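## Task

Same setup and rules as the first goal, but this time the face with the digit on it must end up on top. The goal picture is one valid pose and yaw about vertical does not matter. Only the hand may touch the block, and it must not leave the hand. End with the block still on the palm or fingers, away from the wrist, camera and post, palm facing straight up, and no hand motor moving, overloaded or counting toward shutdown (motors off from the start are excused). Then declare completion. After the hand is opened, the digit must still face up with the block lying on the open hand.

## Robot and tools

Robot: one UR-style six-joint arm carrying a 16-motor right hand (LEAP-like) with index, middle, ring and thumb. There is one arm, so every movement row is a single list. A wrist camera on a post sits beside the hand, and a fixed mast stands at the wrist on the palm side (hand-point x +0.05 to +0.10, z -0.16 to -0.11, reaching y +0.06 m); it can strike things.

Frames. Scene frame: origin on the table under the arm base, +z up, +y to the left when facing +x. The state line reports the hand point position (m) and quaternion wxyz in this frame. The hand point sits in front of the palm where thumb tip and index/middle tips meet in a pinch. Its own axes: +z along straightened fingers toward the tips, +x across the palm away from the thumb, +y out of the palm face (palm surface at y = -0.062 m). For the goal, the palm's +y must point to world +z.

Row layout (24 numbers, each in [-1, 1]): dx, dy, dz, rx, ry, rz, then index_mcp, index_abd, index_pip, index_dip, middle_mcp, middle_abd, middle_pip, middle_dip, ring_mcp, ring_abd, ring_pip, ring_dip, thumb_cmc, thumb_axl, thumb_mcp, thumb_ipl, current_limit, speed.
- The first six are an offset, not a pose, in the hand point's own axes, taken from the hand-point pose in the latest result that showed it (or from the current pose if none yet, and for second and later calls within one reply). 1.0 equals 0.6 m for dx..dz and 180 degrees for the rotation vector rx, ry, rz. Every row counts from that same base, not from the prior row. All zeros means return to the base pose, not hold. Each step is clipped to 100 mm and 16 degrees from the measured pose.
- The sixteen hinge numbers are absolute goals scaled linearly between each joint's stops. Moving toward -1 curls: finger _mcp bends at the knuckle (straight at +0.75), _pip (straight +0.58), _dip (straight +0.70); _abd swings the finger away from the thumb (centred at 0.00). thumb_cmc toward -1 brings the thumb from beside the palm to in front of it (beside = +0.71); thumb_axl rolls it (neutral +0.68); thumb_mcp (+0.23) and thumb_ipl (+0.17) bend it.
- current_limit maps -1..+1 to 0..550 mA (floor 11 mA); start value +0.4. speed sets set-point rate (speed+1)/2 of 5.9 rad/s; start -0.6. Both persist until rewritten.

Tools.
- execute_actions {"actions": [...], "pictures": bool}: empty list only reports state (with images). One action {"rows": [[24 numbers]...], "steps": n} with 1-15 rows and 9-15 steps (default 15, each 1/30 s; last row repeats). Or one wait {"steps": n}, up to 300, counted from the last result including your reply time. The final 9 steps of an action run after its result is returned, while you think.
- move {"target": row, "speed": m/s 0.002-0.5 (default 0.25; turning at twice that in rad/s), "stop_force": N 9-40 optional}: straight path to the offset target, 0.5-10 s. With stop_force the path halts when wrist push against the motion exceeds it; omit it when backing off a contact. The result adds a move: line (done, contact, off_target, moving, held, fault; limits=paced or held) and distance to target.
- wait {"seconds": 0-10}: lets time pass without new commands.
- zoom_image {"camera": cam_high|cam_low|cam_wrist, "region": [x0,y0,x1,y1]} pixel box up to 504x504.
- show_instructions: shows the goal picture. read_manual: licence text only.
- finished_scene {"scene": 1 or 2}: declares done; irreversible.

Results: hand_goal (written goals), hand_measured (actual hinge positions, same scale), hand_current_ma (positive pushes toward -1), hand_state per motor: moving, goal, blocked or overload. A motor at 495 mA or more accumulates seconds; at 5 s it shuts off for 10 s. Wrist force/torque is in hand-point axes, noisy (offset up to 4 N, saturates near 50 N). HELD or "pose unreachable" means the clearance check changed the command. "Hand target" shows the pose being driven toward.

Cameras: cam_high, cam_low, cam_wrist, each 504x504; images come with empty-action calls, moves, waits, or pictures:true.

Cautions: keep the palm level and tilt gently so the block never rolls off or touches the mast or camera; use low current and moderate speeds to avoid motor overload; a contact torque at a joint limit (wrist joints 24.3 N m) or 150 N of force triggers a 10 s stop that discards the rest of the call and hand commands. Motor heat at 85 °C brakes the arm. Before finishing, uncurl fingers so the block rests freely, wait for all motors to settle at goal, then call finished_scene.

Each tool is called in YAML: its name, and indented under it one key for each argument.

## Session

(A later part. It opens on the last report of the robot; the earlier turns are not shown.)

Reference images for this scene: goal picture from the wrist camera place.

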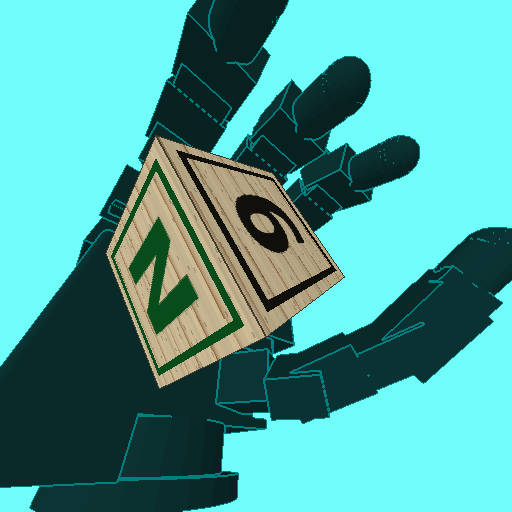

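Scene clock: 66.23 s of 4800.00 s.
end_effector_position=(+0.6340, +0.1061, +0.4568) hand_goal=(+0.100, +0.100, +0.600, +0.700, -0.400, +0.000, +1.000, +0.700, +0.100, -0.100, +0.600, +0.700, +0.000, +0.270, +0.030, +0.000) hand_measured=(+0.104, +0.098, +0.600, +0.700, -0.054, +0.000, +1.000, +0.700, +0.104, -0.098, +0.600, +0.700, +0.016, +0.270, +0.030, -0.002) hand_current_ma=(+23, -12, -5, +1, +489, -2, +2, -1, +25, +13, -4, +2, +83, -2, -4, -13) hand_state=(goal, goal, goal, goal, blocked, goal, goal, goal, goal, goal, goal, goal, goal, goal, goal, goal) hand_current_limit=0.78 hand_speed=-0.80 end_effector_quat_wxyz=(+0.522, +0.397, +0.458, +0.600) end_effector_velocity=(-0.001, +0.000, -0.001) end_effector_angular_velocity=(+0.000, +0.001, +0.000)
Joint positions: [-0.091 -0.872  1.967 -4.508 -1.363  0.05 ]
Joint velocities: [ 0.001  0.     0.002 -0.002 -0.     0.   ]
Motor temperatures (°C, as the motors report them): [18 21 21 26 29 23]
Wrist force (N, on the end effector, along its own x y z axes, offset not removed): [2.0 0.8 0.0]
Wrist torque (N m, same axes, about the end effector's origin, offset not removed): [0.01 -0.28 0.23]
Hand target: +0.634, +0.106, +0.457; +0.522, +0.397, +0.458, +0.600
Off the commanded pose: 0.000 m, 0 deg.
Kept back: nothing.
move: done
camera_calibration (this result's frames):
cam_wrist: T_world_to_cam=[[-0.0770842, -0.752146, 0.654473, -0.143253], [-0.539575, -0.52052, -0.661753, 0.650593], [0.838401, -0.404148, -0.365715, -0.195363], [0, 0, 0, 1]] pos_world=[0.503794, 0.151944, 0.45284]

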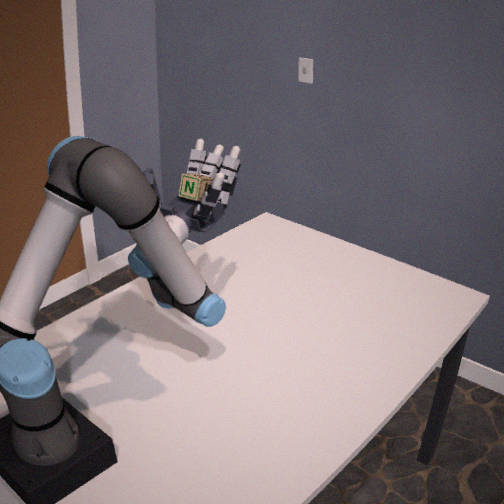

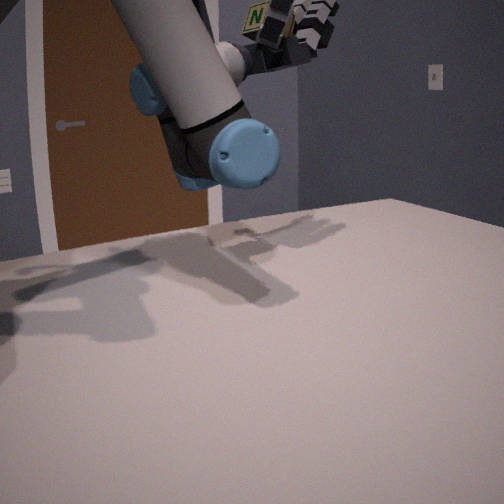

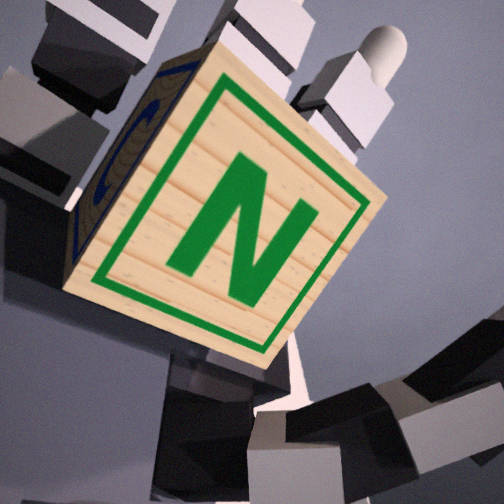

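Progress (~60°). Back off to free it, then push again.

move:
  target: [0,0,0,0,0,0,0.1,0.1,0.6,0.7,0.3,0,0.6,0.7,0.1,-0.1,0.6,0.7,0.0,0.27,0.03,0,0.78,-0.5]

move:
  target: [0,0,0,0,0,0,0.1,0.1,0.6,0.7,-0.45,0,0.6,0.7,0.1,-0.1,0.6,0.7,0.0,0.27,0.03,0,0.78,-0.7]

Scene clock: 67.30 s of 4800.00 s.
end_effector_position=(+0.6340, +0.1061, +0.4568) hand_goal=(+0.100, +0.100, +0.600, +0.700, +0.300, +0.000, +0.600, +0.700, +0.100, -0.100, +0.600, +0.700, +0.000, +0.270, +0.030, +0.000) hand_measured=(+0.104, +0.098, +0.600, +0.700, +0.306, +0.000, +0.608, +0.700, +0.104, -0.098, +0.600, +0.700, +0.016, +0.270, +0.030, -0.002) hand_current_ma=(+23, -12, -4, +1, +36, -2, +41, -1, +26, +13, -4, +2, +83, -2, -4, -13) hand_state=(goal, goal, goal, goal, goal, goal, goal, goal, goal, goal, goal, goal, goal, goal, goal, goal) hand_current_limit=0.78 hand_speed=-0.50 end_effector_quat_wxyz=(+0.522, +0.397, +0.458, +0.600) end_effector_velocity=(+0.000, +0.001, +0.000) end_effector_angular_velocity=(-0.000, -0.000, +0.004)
Joint positions: [-0.091 -0.872  1.967 -4.508 -1.363  0.05 ]
Joint velocities: [ 0.002  0.    -0.002  0.001  0.002  0.   ]
Motor temperatures (°C, as the motors report them): [18 21 21 26 29 23]
Wrist force (N, on the end effector, along its own x y z axes, offset not removed): [1.0 0.2 -1.5]
Wrist torque (N m, same axes, about the end effector's origin, offset not removed): [0.13 -0.18 0.25]
Hand target: +0.634, +0.106, +0.457; +0.522, +0.397, +0.458, +0.600
Off the commanded pose: 0.000 m, 0 deg.
Kept back: nothing.
move: done
camera_calibration (this result's frames):
cam_wrist: T_world_to_cam=[[-0.077084, -0.752146, 0.654473, -0.143253], [-0.539576, -0.52052, -0.661753, 0.650593], [0.838401, -0.404148, -0.365716, -0.195363], [0, 0, 0, 1]] pos_world=[0.503794, 0.151944, 0.45284]

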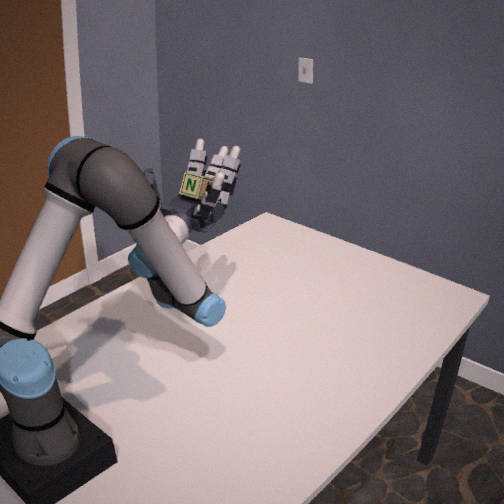

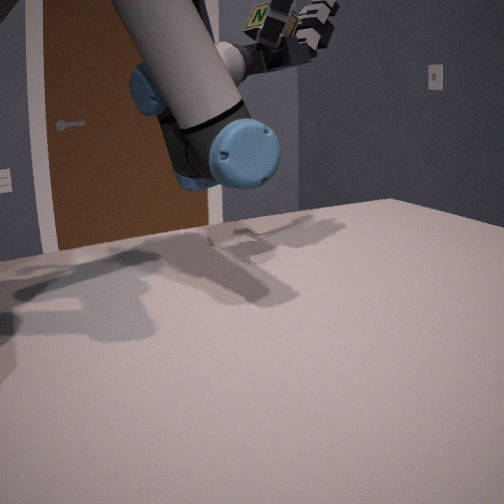

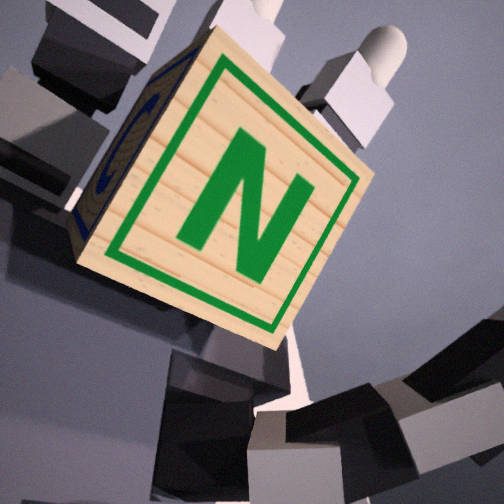

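Scene clock: 67.90 s of 4800.00 s.
end_effector_position=(+0.6340, +0.1061, +0.4568) hand_goal=(+0.100, +0.100, +0.600, +0.700, -0.450, +0.000, +0.600, +0.700, +0.100, -0.100, +0.600, +0.700, +0.000, +0.270, +0.030, +0.000) hand_measured=(+0.104, +0.098, +0.600, +0.700, +0.062, +0.000, +0.610, +0.700, +0.104, -0.098, +0.600, +0.700, +0.016, +0.270, +0.030, -0.002) hand_current_ma=(+23, -12, -4, +1, +490, -2, +47, -1, +26, +13, -4, +2, +83, -2, -4, -13) hand_state=(goal, goal, goal, goal, blocked, goal, goal, goal, goal, goal, goal, goal, goal, goal, goal, goal) hand_current_limit=0.78 hand_speed=-0.70 end_effector_quat_wxyz=(+0.522, +0.397, +0.458, +0.600) end_effector_velocity=(-0.000, +0.001, -0.001) end_effector_angular_velocity=(-0.000, +0.001, +0.002)
Joint positions: [-0.091 -0.872  1.967 -4.508 -1.363  0.05 ]
Joint velocities: [ 0.001  0.001  0.001 -0.     0.001  0.   ]
Motor temperatures (°C, as the motors report them): [18 21 21 26 29 23]
Wrist force (N, on the end effector, along its own x y z axes, offset not removed): [1.0 -1.8 -0.6]
Wrist torque (N m, same axes, about the end effector's origin, offset not removed): [-0.27 -0.27 0.13]
Hand target: +0.634, +0.106, +0.457; +0.522, +0.397, +0.458, +0.600
Off the commanded pose: 0.000 m, 0 deg.
Kept back: nothing.
move: done
camera_calibration (this result's frames):
cam_wrist: T_world_to_cam=[[-0.0770844, -0.752146, 0.654473, -0.143253], [-0.539575, -0.52052, -0.661753, 0.650593], [0.838401, -0.404148, -0.365715, -0.195363], [0, 0, 0, 1]] pos_world=[0.503794, 0.151944, 0.45284]

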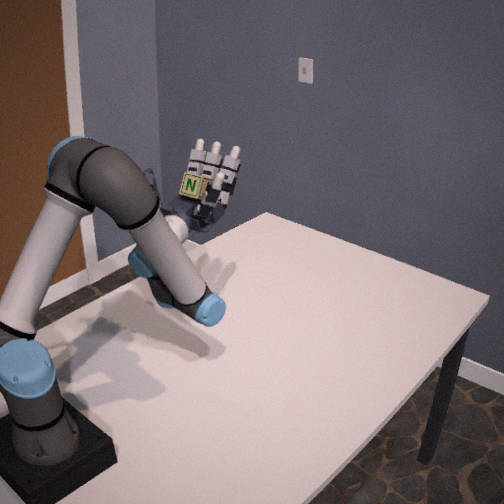

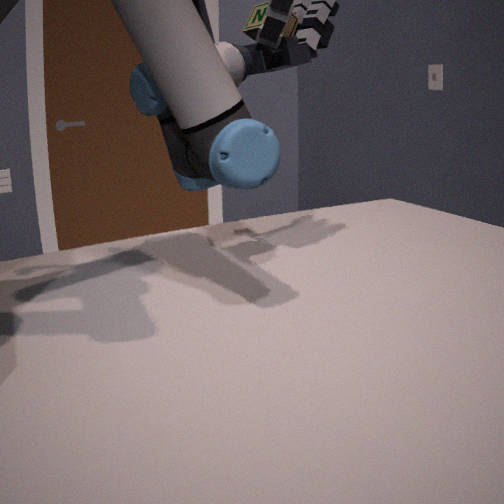

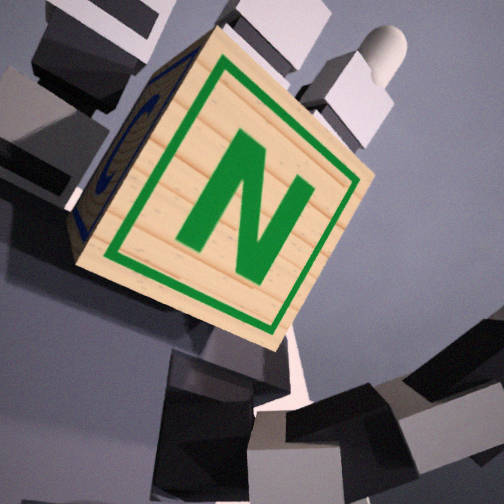

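move:
  target: [0,0.03,0,-0.04,0,0,0.1,0.1,0.6,0.7,-0.45,0,1,0.7,0.1,-0.1,0.6,0.7,-0.65,0.68,0.35,0.17,0.78,-0.5]
  speed: 0.1

move:
  target: [0,0,0,0,0,0,0.1,0.1,0.6,0.7,0.05,0,1,0.7,0.1,-0.1,0.6,0.7,-0.65,0.68,0.35,0.17,0.78,-0.6]

Scene clock: 69.43 s of 4800.00 s.
end_effector_position=(+0.6293, +0.1054, +0.4739) hand_goal=(+0.100, +0.100, +0.600, +0.700, -0.450, +0.000, +1.000, +0.700, +0.100, -0.100, +0.600, +0.700, -0.650, +0.680, +0.350, +0.170) hand_measured=(+0.104, +0.098, +0.600, +0.700, -0.448, +0.000, +1.000, +0.700, +0.104, -0.098, +0.600, +0.700, -0.648, +0.678, +0.350, +0.168) hand_current_ma=(+24, -11, -4, +1, +17, -2, +1, -1, +26, +12, -4, +2, +9, -14, +7, -8) hand_state=(goal, goal, goal, goal, goal, goal, goal, goal, goal, goal, goal, goal, goal, goal, goal, goal) hand_current_limit=0.78 hand_speed=-0.50 end_effector_quat_wxyz=(+0.546, +0.363, +0.420, +0.627) end_effector_velocity=(-0.001, +0.002, +0.002) end_effector_angular_velocity=(+0.001, -0.015, +0.003)
Joint positions: [-0.084 -0.834  1.887 -4.591 -1.377  0.073]
Joint velocities: [ 0.004  0.003 -0.01  -0.008 -0.002  0.002]
Motor temperatures (°C, as the motors report them): [18 21 21 26 29 23]
Wrist force (N, on the end effector, along its own x y z axes, offset not removed): [-0.2 -0.6 -0.5]
Wrist torque (N m, same axes, about the end effector's origin, offset not removed): [-0.20 -0.02 -0.05]
Hand target: +0.629, +0.105, +0.474; +0.546, +0.363, +0.420, +0.627
Off the commanded pose: 0.000 m, 0 deg.
Kept back: nothing.
move: done
camera_calibration (this result's frames):
cam_wrist: T_world_to_cam=[[-0.155704, -0.763206, 0.627114, -0.0916556], [-0.453679, -0.508686, -0.73172, 0.636889], [0.877457, -0.39844, -0.267047, -0.257347], [0, 0, 0, 1]] pos_world=[0.500483, 0.151487, 0.45478]

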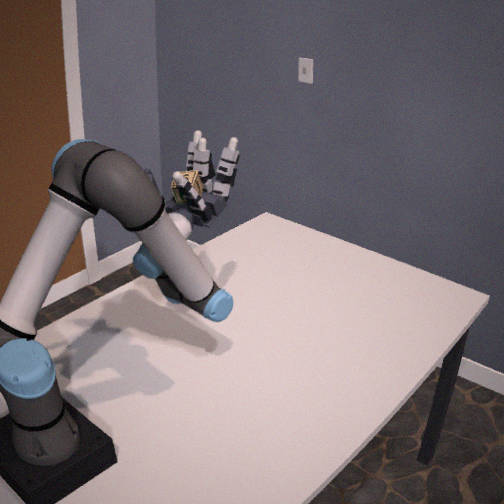

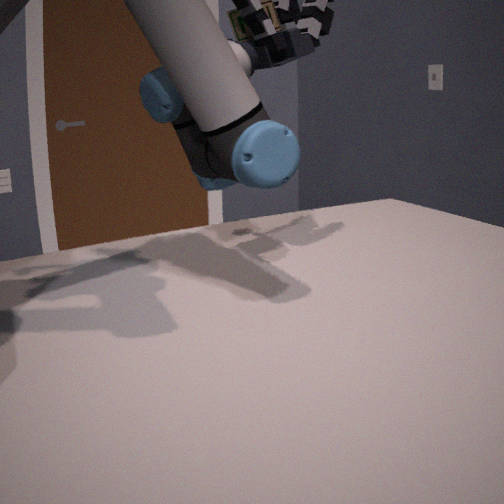

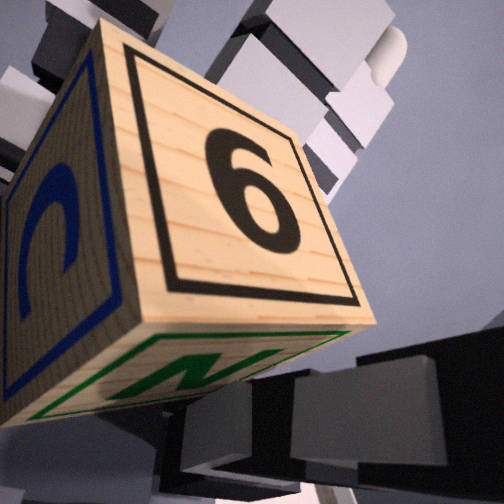

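Scene clock: 70.23 s of 4800.00 s.
end_effector_position=(+0.6293, +0.1055, +0.4738) hand_goal=(+0.100, +0.100, +0.600, +0.700, +0.050, +0.000, +1.000, +0.700, +0.100, -0.100, +0.600, +0.700, -0.650, +0.680, +0.350, +0.170) hand_measured=(+0.104, +0.098, +0.600, +0.700, +0.052, +0.000, +1.000, +0.700, +0.104, -0.098, +0.600, +0.700, -0.648, +0.678, +0.350, +0.168) hand_current_ma=(+24, -11, -4, +1, +19, -2, +1, -1, +26, +12, -4, +2, +9, -14, +7, -8) hand_state=(goal, goal, goal, goal, goal, goal, goal, goal, goal, goal, goal, goal, goal, goal, goal, goal) hand_current_limit=0.78 hand_speed=-0.60 end_effector_quat_wxyz=(+0.546, +0.363, +0.420, +0.627) end_effector_velocity=(-0.000, +0.000, +0.000) end_effector_angular_velocity=(-0.000, -0.001, +0.001)
Joint positions: [-0.084 -0.834  1.887 -4.591 -1.377  0.073]
Joint velocities: [-0.    -0.001  0.    -0.     0.001  0.   ]
Motor temperatures (°C, as the motors report them): [18 21 21 26 29 23]
Wrist force (N, on the end effector, along its own x y z axes, offset not removed): [0.0 -1.0 -2.3]
Wrist torque (N m, same axes, about the end effector's origin, offset not removed): [-0.03 0.09 -0.04]
Hand target: +0.629, +0.105, +0.474; +0.546, +0.363, +0.420, +0.627
Off the commanded pose: 0.000 m, 0 deg.
Kept back: nothing.
move: done
camera_calibration (this result's frames):
cam_wrist: T_world_to_cam=[[-0.155699, -0.763219, 0.6271, -0.0916284], [-0.453724, -0.508653, -0.731715, 0.636897], [0.877435, -0.398458, -0.267094, -0.257324], [0, 0, 0, 1]] pos_world=[0.500494, 0.151494, 0.454757]

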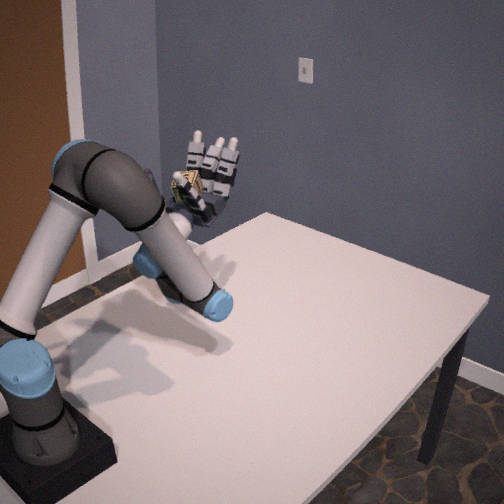

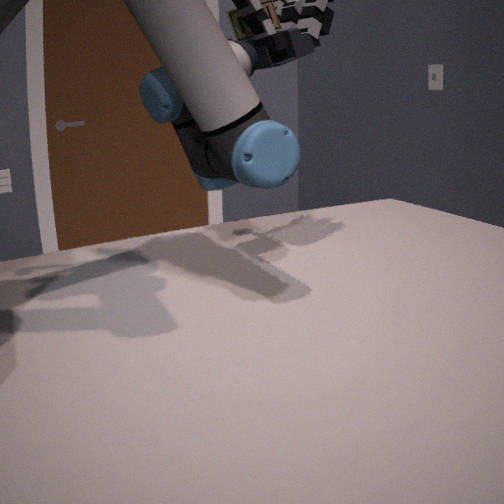

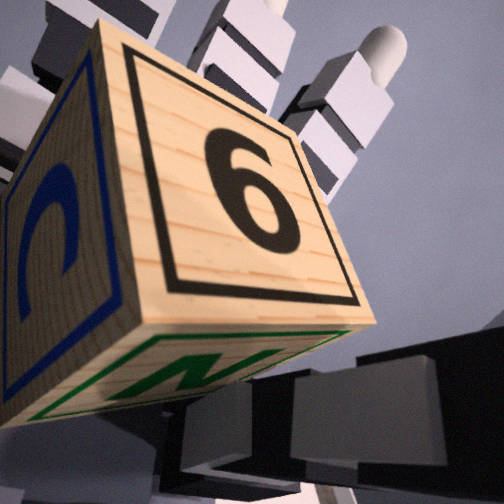

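move:
  target: [0,-0.08,0,0.125,0,0,0.72,0,0.56,0.68,0.72,0,0.56,0.68,0.72,0,0.56,0.68,0.5,0.68,0.35,0.17,0.5,-0.75]
  speed: 0.15

wait:
  seconds: 1

Scene clock: 72.67 s of 4800.00 s.
end_effector_position=(+0.6476, +0.1079, +0.4297) hand_goal=(+0.720, +0.000, +0.560, +0.680, +0.720, +0.000, +0.560, +0.680, +0.720, +0.000, +0.560, +0.680, +0.500, +0.680, +0.350, +0.170) hand_measured=(+0.730, +0.002, +0.566, +0.684, +0.728, +0.000, +0.570, +0.684, +0.730, -0.004, +0.566, +0.682, +0.510, +0.678, +0.352, +0.168) hand_current_ma=(+53, +14, +30, +17, +53, -2, +45, +18, +59, -15, +30, +16, +50, -14, +7, -8) hand_state=(goal, goal, goal, goal, goal, goal, goal, goal, goal, goal, goal, goal, goal, goal, goal, goal) hand_current_limit=0.50 hand_speed=-0.75 end_effector_quat_wxyz=(+0.465, +0.463, +0.534, +0.533) end_effector_velocity=(+0.000, +0.001, +0.001) end_effector_angular_velocity=(+0.000, -0.001, +0.003)
Joint positions: [-0.099 -0.988  2.098 -4.248 -1.349 -0.008]
Joint velocities: [ 0.    -0.001 -0.001  0.001  0.002  0.   ]
Motor temperatures (°C, as the motors report them): [18 21 21 26 29 23]
Wrist force (N, on the end effector, along its own x y z axes, offset not removed): [0.8 -0.7 -0.9]
Wrist torque (N m, same axes, about the end effector's origin, offset not removed): [0.06 -0.18 0.20]
Hand target: +0.648, +0.108, +0.430; +0.465, +0.463, +0.534, +0.533
Off the commanded pose: 0.000 m, 0 deg.
Kept back: nothing.
move: done
camera_calibration (this result's frames):
cam_wrist: T_world_to_cam=[[0.100806, -0.727238, 0.678943, -0.251493], [-0.692259, -0.541406, -0.477135, 0.662743], [0.714574, -0.421906, -0.558013, -0.0512079], [0, 0, 0, 1]] pos_world=[0.520733, 0.154312, 0.458392]

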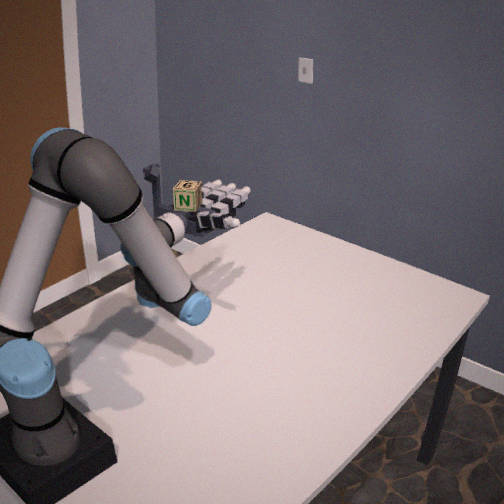

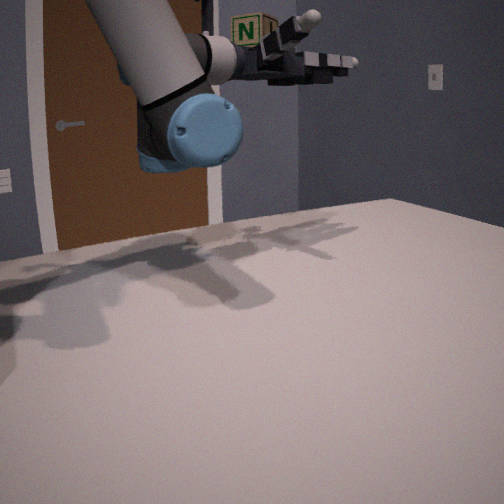

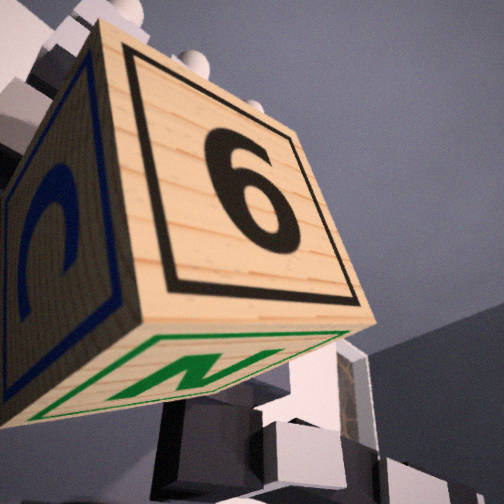

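Scene clock: 73.67 s of 4800.00 s.
end_effector_position=(+0.6476, +0.1079, +0.4297) hand_goal=(+0.720, +0.000, +0.560, +0.680, +0.720, +0.000, +0.560, +0.680, +0.720, +0.000, +0.560, +0.680, +0.500, +0.680, +0.350, +0.170) hand_measured=(+0.730, +0.002, +0.566, +0.684, +0.728, +0.000, +0.570, +0.684, +0.730, -0.004, +0.566, +0.682, +0.510, +0.678, +0.352, +0.168) hand_current_ma=(+53, +14, +30, +17, +53, -2, +45, +18, +59, -15, +30, +16, +50, -14, +7, -8) hand_state=(goal, goal, goal, goal, goal, goal, goal, goal, goal, goal, goal, goal, goal, goal, goal, goal) hand_current_limit=0.50 hand_speed=-0.75 end_effector_quat_wxyz=(+0.465, +0.463, +0.534, +0.533) end_effector_velocity=(+0.000, +0.000, -0.000) end_effector_angular_velocity=(-0.000, +0.001, +0.000)
Joint positions: [-0.099 -0.988  2.098 -4.247 -1.349 -0.008]
Joint velocities: [ 0.001 -0.    -0.     0.001 -0.001 -0.   ]
Motor temperatures (°C, as the motors report them): [18 21 21 26 29 23]
Wrist force (N, on the end effector, along its own x y z axes, offset not removed): [1.7 -1.0 -0.2]
Wrist torque (N m, same axes, about the end effector's origin, offset not removed): [-0.11 -0.39 0.15]
Hand target: +0.648, +0.108, +0.430; +0.465, +0.463, +0.534, +0.533
Off the commanded pose: 0.000 m, 0 deg.
Kept back: nothing.
Steps of this call (steps 1 to 30: nothing new was sent). Readings (end_effector_position | what the end effector reports):
1: (+0.6476, +0.1079, +0.4297) | hand_goal=(+0.720, +0.000, +0.560, +0.680, +0.720, +0.000, +0.560, +0.680, +0.720, +0.000, +0.560, +0.680, +0.500, +0.680, +0.350, +0.170) hand_measured=(+0.730, +0.002, +0.566, +0.684, +0.728, +0.000, +0.570, +0.684, +0.730, -0.004, +0.566, +0.682, +0.510, +0.678, +0.352, +0.168) hand_current_ma=(+53, +14, +30, +17, +53, -2, +45, +18, +59, -15, +30, +16, +50, -14, +7, -8) hand_state=(goal, goal, goal, goal, goal, goal, goal, goal, goal, goal, goal, goal, goal, goal, goal, goal) hand_current_limit=0.50 hand_speed=-0.75
2: (+0.6476, +0.1079, +0.4297) | hand_goal=(+0.720, +0.000, +0.560, +0.680, +0.720, +0.000, +0.560, +0.680, +0.720, +0.000, +0.560, +0.680, +0.500, +0.680, +0.350, +0.170) hand_measured=(+0.730, +0.002, +0.566, +0.684, +0.728, +0.000, +0.570, +0.684, +0.730, -0.004, +0.566, +0.682, +0.510, +0.678, +0.352, +0.168) hand_current_ma=(+53, +14, +30, +17, +53, -2, +45, +18, +59, -15, +30, +16, +50, -14, +7, -8) hand_state=(goal, goal, goal, goal, goal, goal, goal, goal, goal, goal, goal, goal, goal, goal, goal, goal) hand_current_limit=0.50 hand_speed=-0.75
4: (+0.6476, +0.1079, +0.4297) | hand_goal=(+0.720, +0.000, +0.560, +0.680, +0.720, +0.000, +0.560, +0.680, +0.720, +0.000, +0.560, +0.680, +0.500, +0.680, +0.350, +0.170) hand_measured=(+0.730, +0.002, +0.566, +0.684, +0.728, +0.000, +0.570, +0.684, +0.730, -0.004, +0.566, +0.682, +0.510, +0.678, +0.352, +0.168) hand_current_ma=(+53, +14, +30, +17, +53, -2, +45, +18, +59, -15, +30, +16, +50, -14, +7, -8) hand_state=(goal, goal, goal, goal, goal, goal, goal, goal, goal, goal, goal, goal, goal, goal, goal, goal) hand_current_limit=0.50 hand_speed=-0.75
8: (+0.6476, +0.1079, +0.4297) | hand_goal=(+0.720, +0.000, +0.560, +0.680, +0.720, +0.000, +0.560, +0.680, +0.720, +0.000, +0.560, +0.680, +0.500, +0.680, +0.350, +0.170) hand_measured=(+0.730, +0.002, +0.566, +0.684, +0.728, +0.000, +0.570, +0.684, +0.730, -0.004, +0.566, +0.682, +0.510, +0.678, +0.352, +0.168) hand_current_ma=(+53, +14, +30, +17, +53, -2, +45, +18, +59, -15, +30, +16, +50, -14, +7, -8) hand_state=(goal, goal, goal, goal, goal, goal, goal, goal, goal, goal, goal, goal, goal, goal, goal, goal) hand_current_limit=0.50 hand_speed=-0.75
30: the state above
camera_calibration (this result's frames):
cam_wrist: T_world_to_cam=[[0.100846, -0.727232, 0.678943, -0.251517], [-0.692288, -0.54141, -0.477088, 0.662742], [0.71454, -0.421912, -0.558052, -0.0511733], [0, 0, 0, 1]] pos_world=[0.520738, 0.154313, 0.458395]

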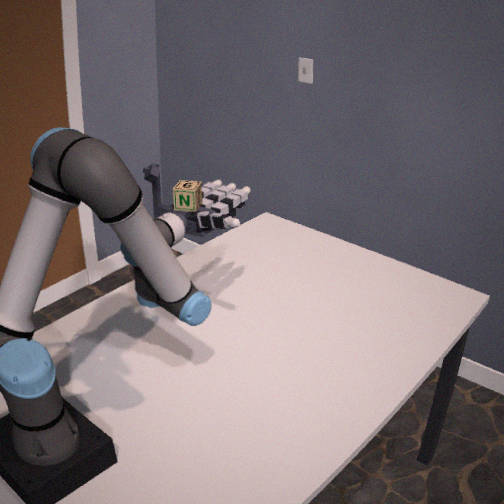

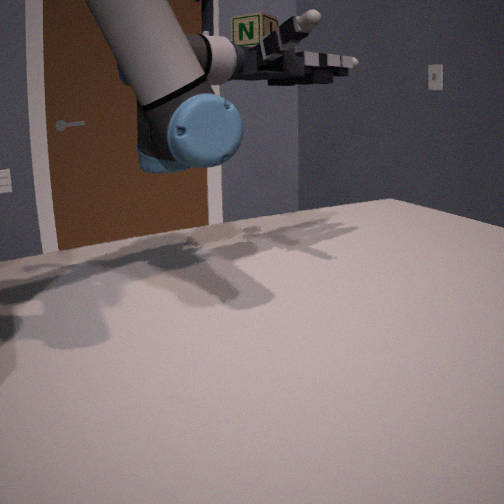

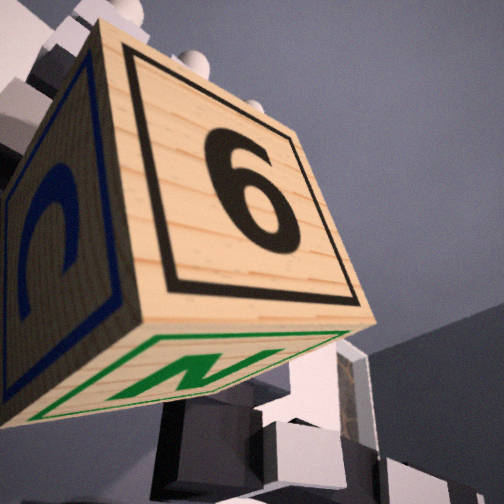

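execute_actions:
  actions: []

Scene clock: 74.10 s of 4800.00 s.
end_effector_position=(+0.6476, +0.1079, +0.4297) hand_goal=(+0.720, +0.000, +0.560, +0.680, +0.720, +0.000, +0.560, +0.680, +0.720, +0.000, +0.560, +0.680, +0.500, +0.680, +0.350, +0.170) hand_measured=(+0.730, +0.002, +0.566, +0.684, +0.728, +0.000, +0.570, +0.684, +0.730, -0.004, +0.566, +0.682, +0.510, +0.678, +0.352, +0.168) hand_current_ma=(+53, +14, +30, +17, +53, -2, +45, +18, +59, -15, +30, +16, +50, -14, +7, -8) hand_state=(goal, goal, goal, goal, goal, goal, goal, goal, goal, goal, goal, goal, goal, goal, goal, goal) hand_current_limit=0.50 hand_speed=-0.75 end_effector_quat_wxyz=(+0.465, +0.463, +0.534, +0.533) end_effector_velocity=(-0.000, -0.000, +0.000) end_effector_angular_velocity=(-0.000, -0.000, -0.001)
Joint positions: [-0.099 -0.988  2.098 -4.247 -1.349 -0.008]
Joint velocities: [-0.    -0.     0.    -0.001 -0.001 -0.   ]
Motor temperatures (°C, as the motors report them): [18 21 21 26 29 23]
Wrist force (N, on the end effector, along its own x y z axes, offset not removed): [-0.2 -0.1 0.9]
Wrist torque (N m, same axes, about the end effector's origin, offset not removed): [0.05 -0.09 0.06]
Hand target: +0.648, +0.108, +0.430; +0.465, +0.463, +0.534, +0.533
Off the commanded pose: 0.000 m, 0 deg.
Kept back: nothing.
Steps of this call (steps 1 to 13: nothing new was sent). Readings (end_effector_position | what the end effector reports):
1: (+0.6476, +0.1079, +0.4297) | hand_goal=(+0.720, +0.000, +0.560, +0.680, +0.720, +0.000, +0.560, +0.680, +0.720, +0.000, +0.560, +0.680, +0.500, +0.680, +0.350, +0.170) hand_measured=(+0.730, +0.002, +0.566, +0.684, +0.728, +0.000, +0.570, +0.684, +0.730, -0.004, +0.566, +0.682, +0.510, +0.678, +0.352, +0.168) hand_current_ma=(+53, +14, +30, +17, +53, -2, +45, +18, +59, -15, +30, +16, +50, -14, +7, -8) hand_state=(goal, goal, goal, goal, goal, goal, goal, goal, goal, goal, goal, goal, goal, goal, goal, goal) hand_current_limit=0.50 hand_speed=-0.75
2: (+0.6476, +0.1079, +0.4297) | hand_goal=(+0.720, +0.000, +0.560, +0.680, +0.720, +0.000, +0.560, +0.680, +0.720, +0.000, +0.560, +0.680, +0.500, +0.680, +0.350, +0.170) hand_measured=(+0.730, +0.002, +0.566, +0.684, +0.728, +0.000, +0.570, +0.684, +0.730, -0.004, +0.566, +0.682, +0.510, +0.678, +0.352, +0.168) hand_current_ma=(+53, +14, +30, +17, +53, -2, +45, +18, +59, -15, +30, +16, +50, -14, +7, -8) hand_state=(goal, goal, goal, goal, goal, goal, goal, goal, goal, goal, goal, goal, goal, goal, goal, goal) hand_current_limit=0.50 hand_speed=-0.75
4: (+0.6476, +0.1079, +0.4297) | hand_goal=(+0.720, +0.000, +0.560, +0.680, +0.720, +0.000, +0.560, +0.680, +0.720, +0.000, +0.560, +0.680, +0.500, +0.680, +0.350, +0.170) hand_measured=(+0.730, +0.002, +0.566, +0.684, +0.728, +0.000, +0.570, +0.684, +0.730, -0.004, +0.566, +0.682, +0.510, +0.678, +0.352, +0.168) hand_current_ma=(+53, +14, +30, +17, +53, -2, +45, +18, +59, -15, +30, +16, +50, -14, +7, -8) hand_state=(goal, goal, goal, goal, goal, goal, goal, goal, goal, goal, goal, goal, goal, goal, goal, goal) hand_current_limit=0.50 hand_speed=-0.75
8: (+0.6476, +0.1079, +0.4297) | hand_goal=(+0.720, +0.000, +0.560, +0.680, +0.720, +0.000, +0.560, +0.680, +0.720, +0.000, +0.560, +0.680, +0.500, +0.680, +0.350, +0.170) hand_measured=(+0.730, +0.002, +0.566, +0.684, +0.728, +0.000, +0.570, +0.684, +0.730, -0.004, +0.566, +0.682, +0.510, +0.678, +0.352, +0.168) hand_current_ma=(+53, +14, +30, +17, +53, -2, +45, +18, +59, -15, +30, +16, +50, -14, +7, -8) hand_state=(goal, goal, goal, goal, goal, goal, goal, goal, goal, goal, goal, goal, goal, goal, goal, goal) hand_current_limit=0.50 hand_speed=-0.75
13: the state above
camera_calibration (this result's frames):
cam_wrist: T_world_to_cam=[[0.100846, -0.727232, 0.678943, -0.251517], [-0.692288, -0.54141, -0.477088, 0.662742], [0.71454, -0.421912, -0.558053, -0.0511731], [0, 0, 0, 1]] pos_world=[0.520738, 0.154313, 0.458395]

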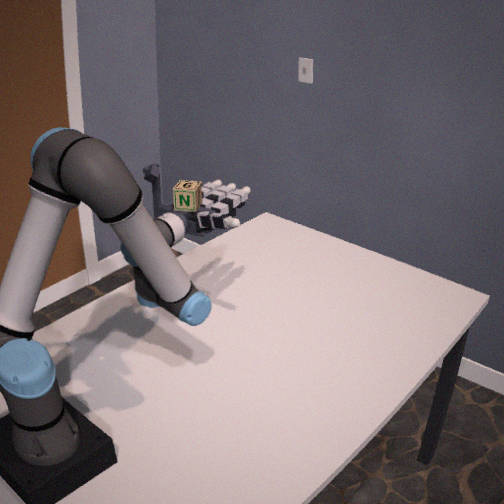

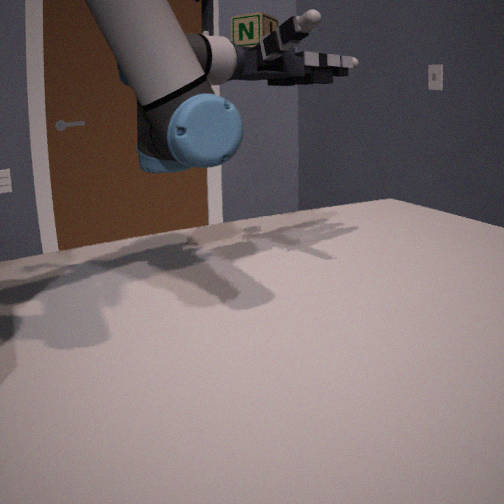

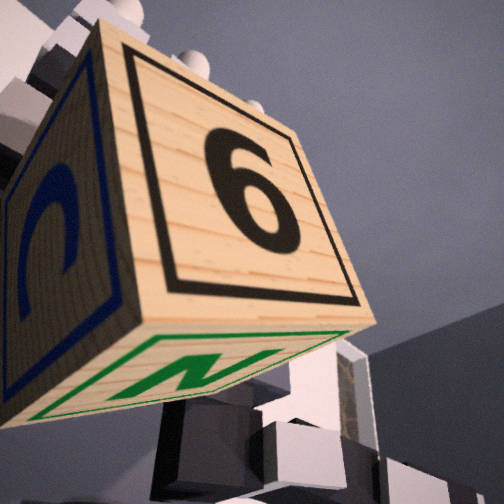

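finished_scene:
  scene: 2

The scene is finished: the task was done.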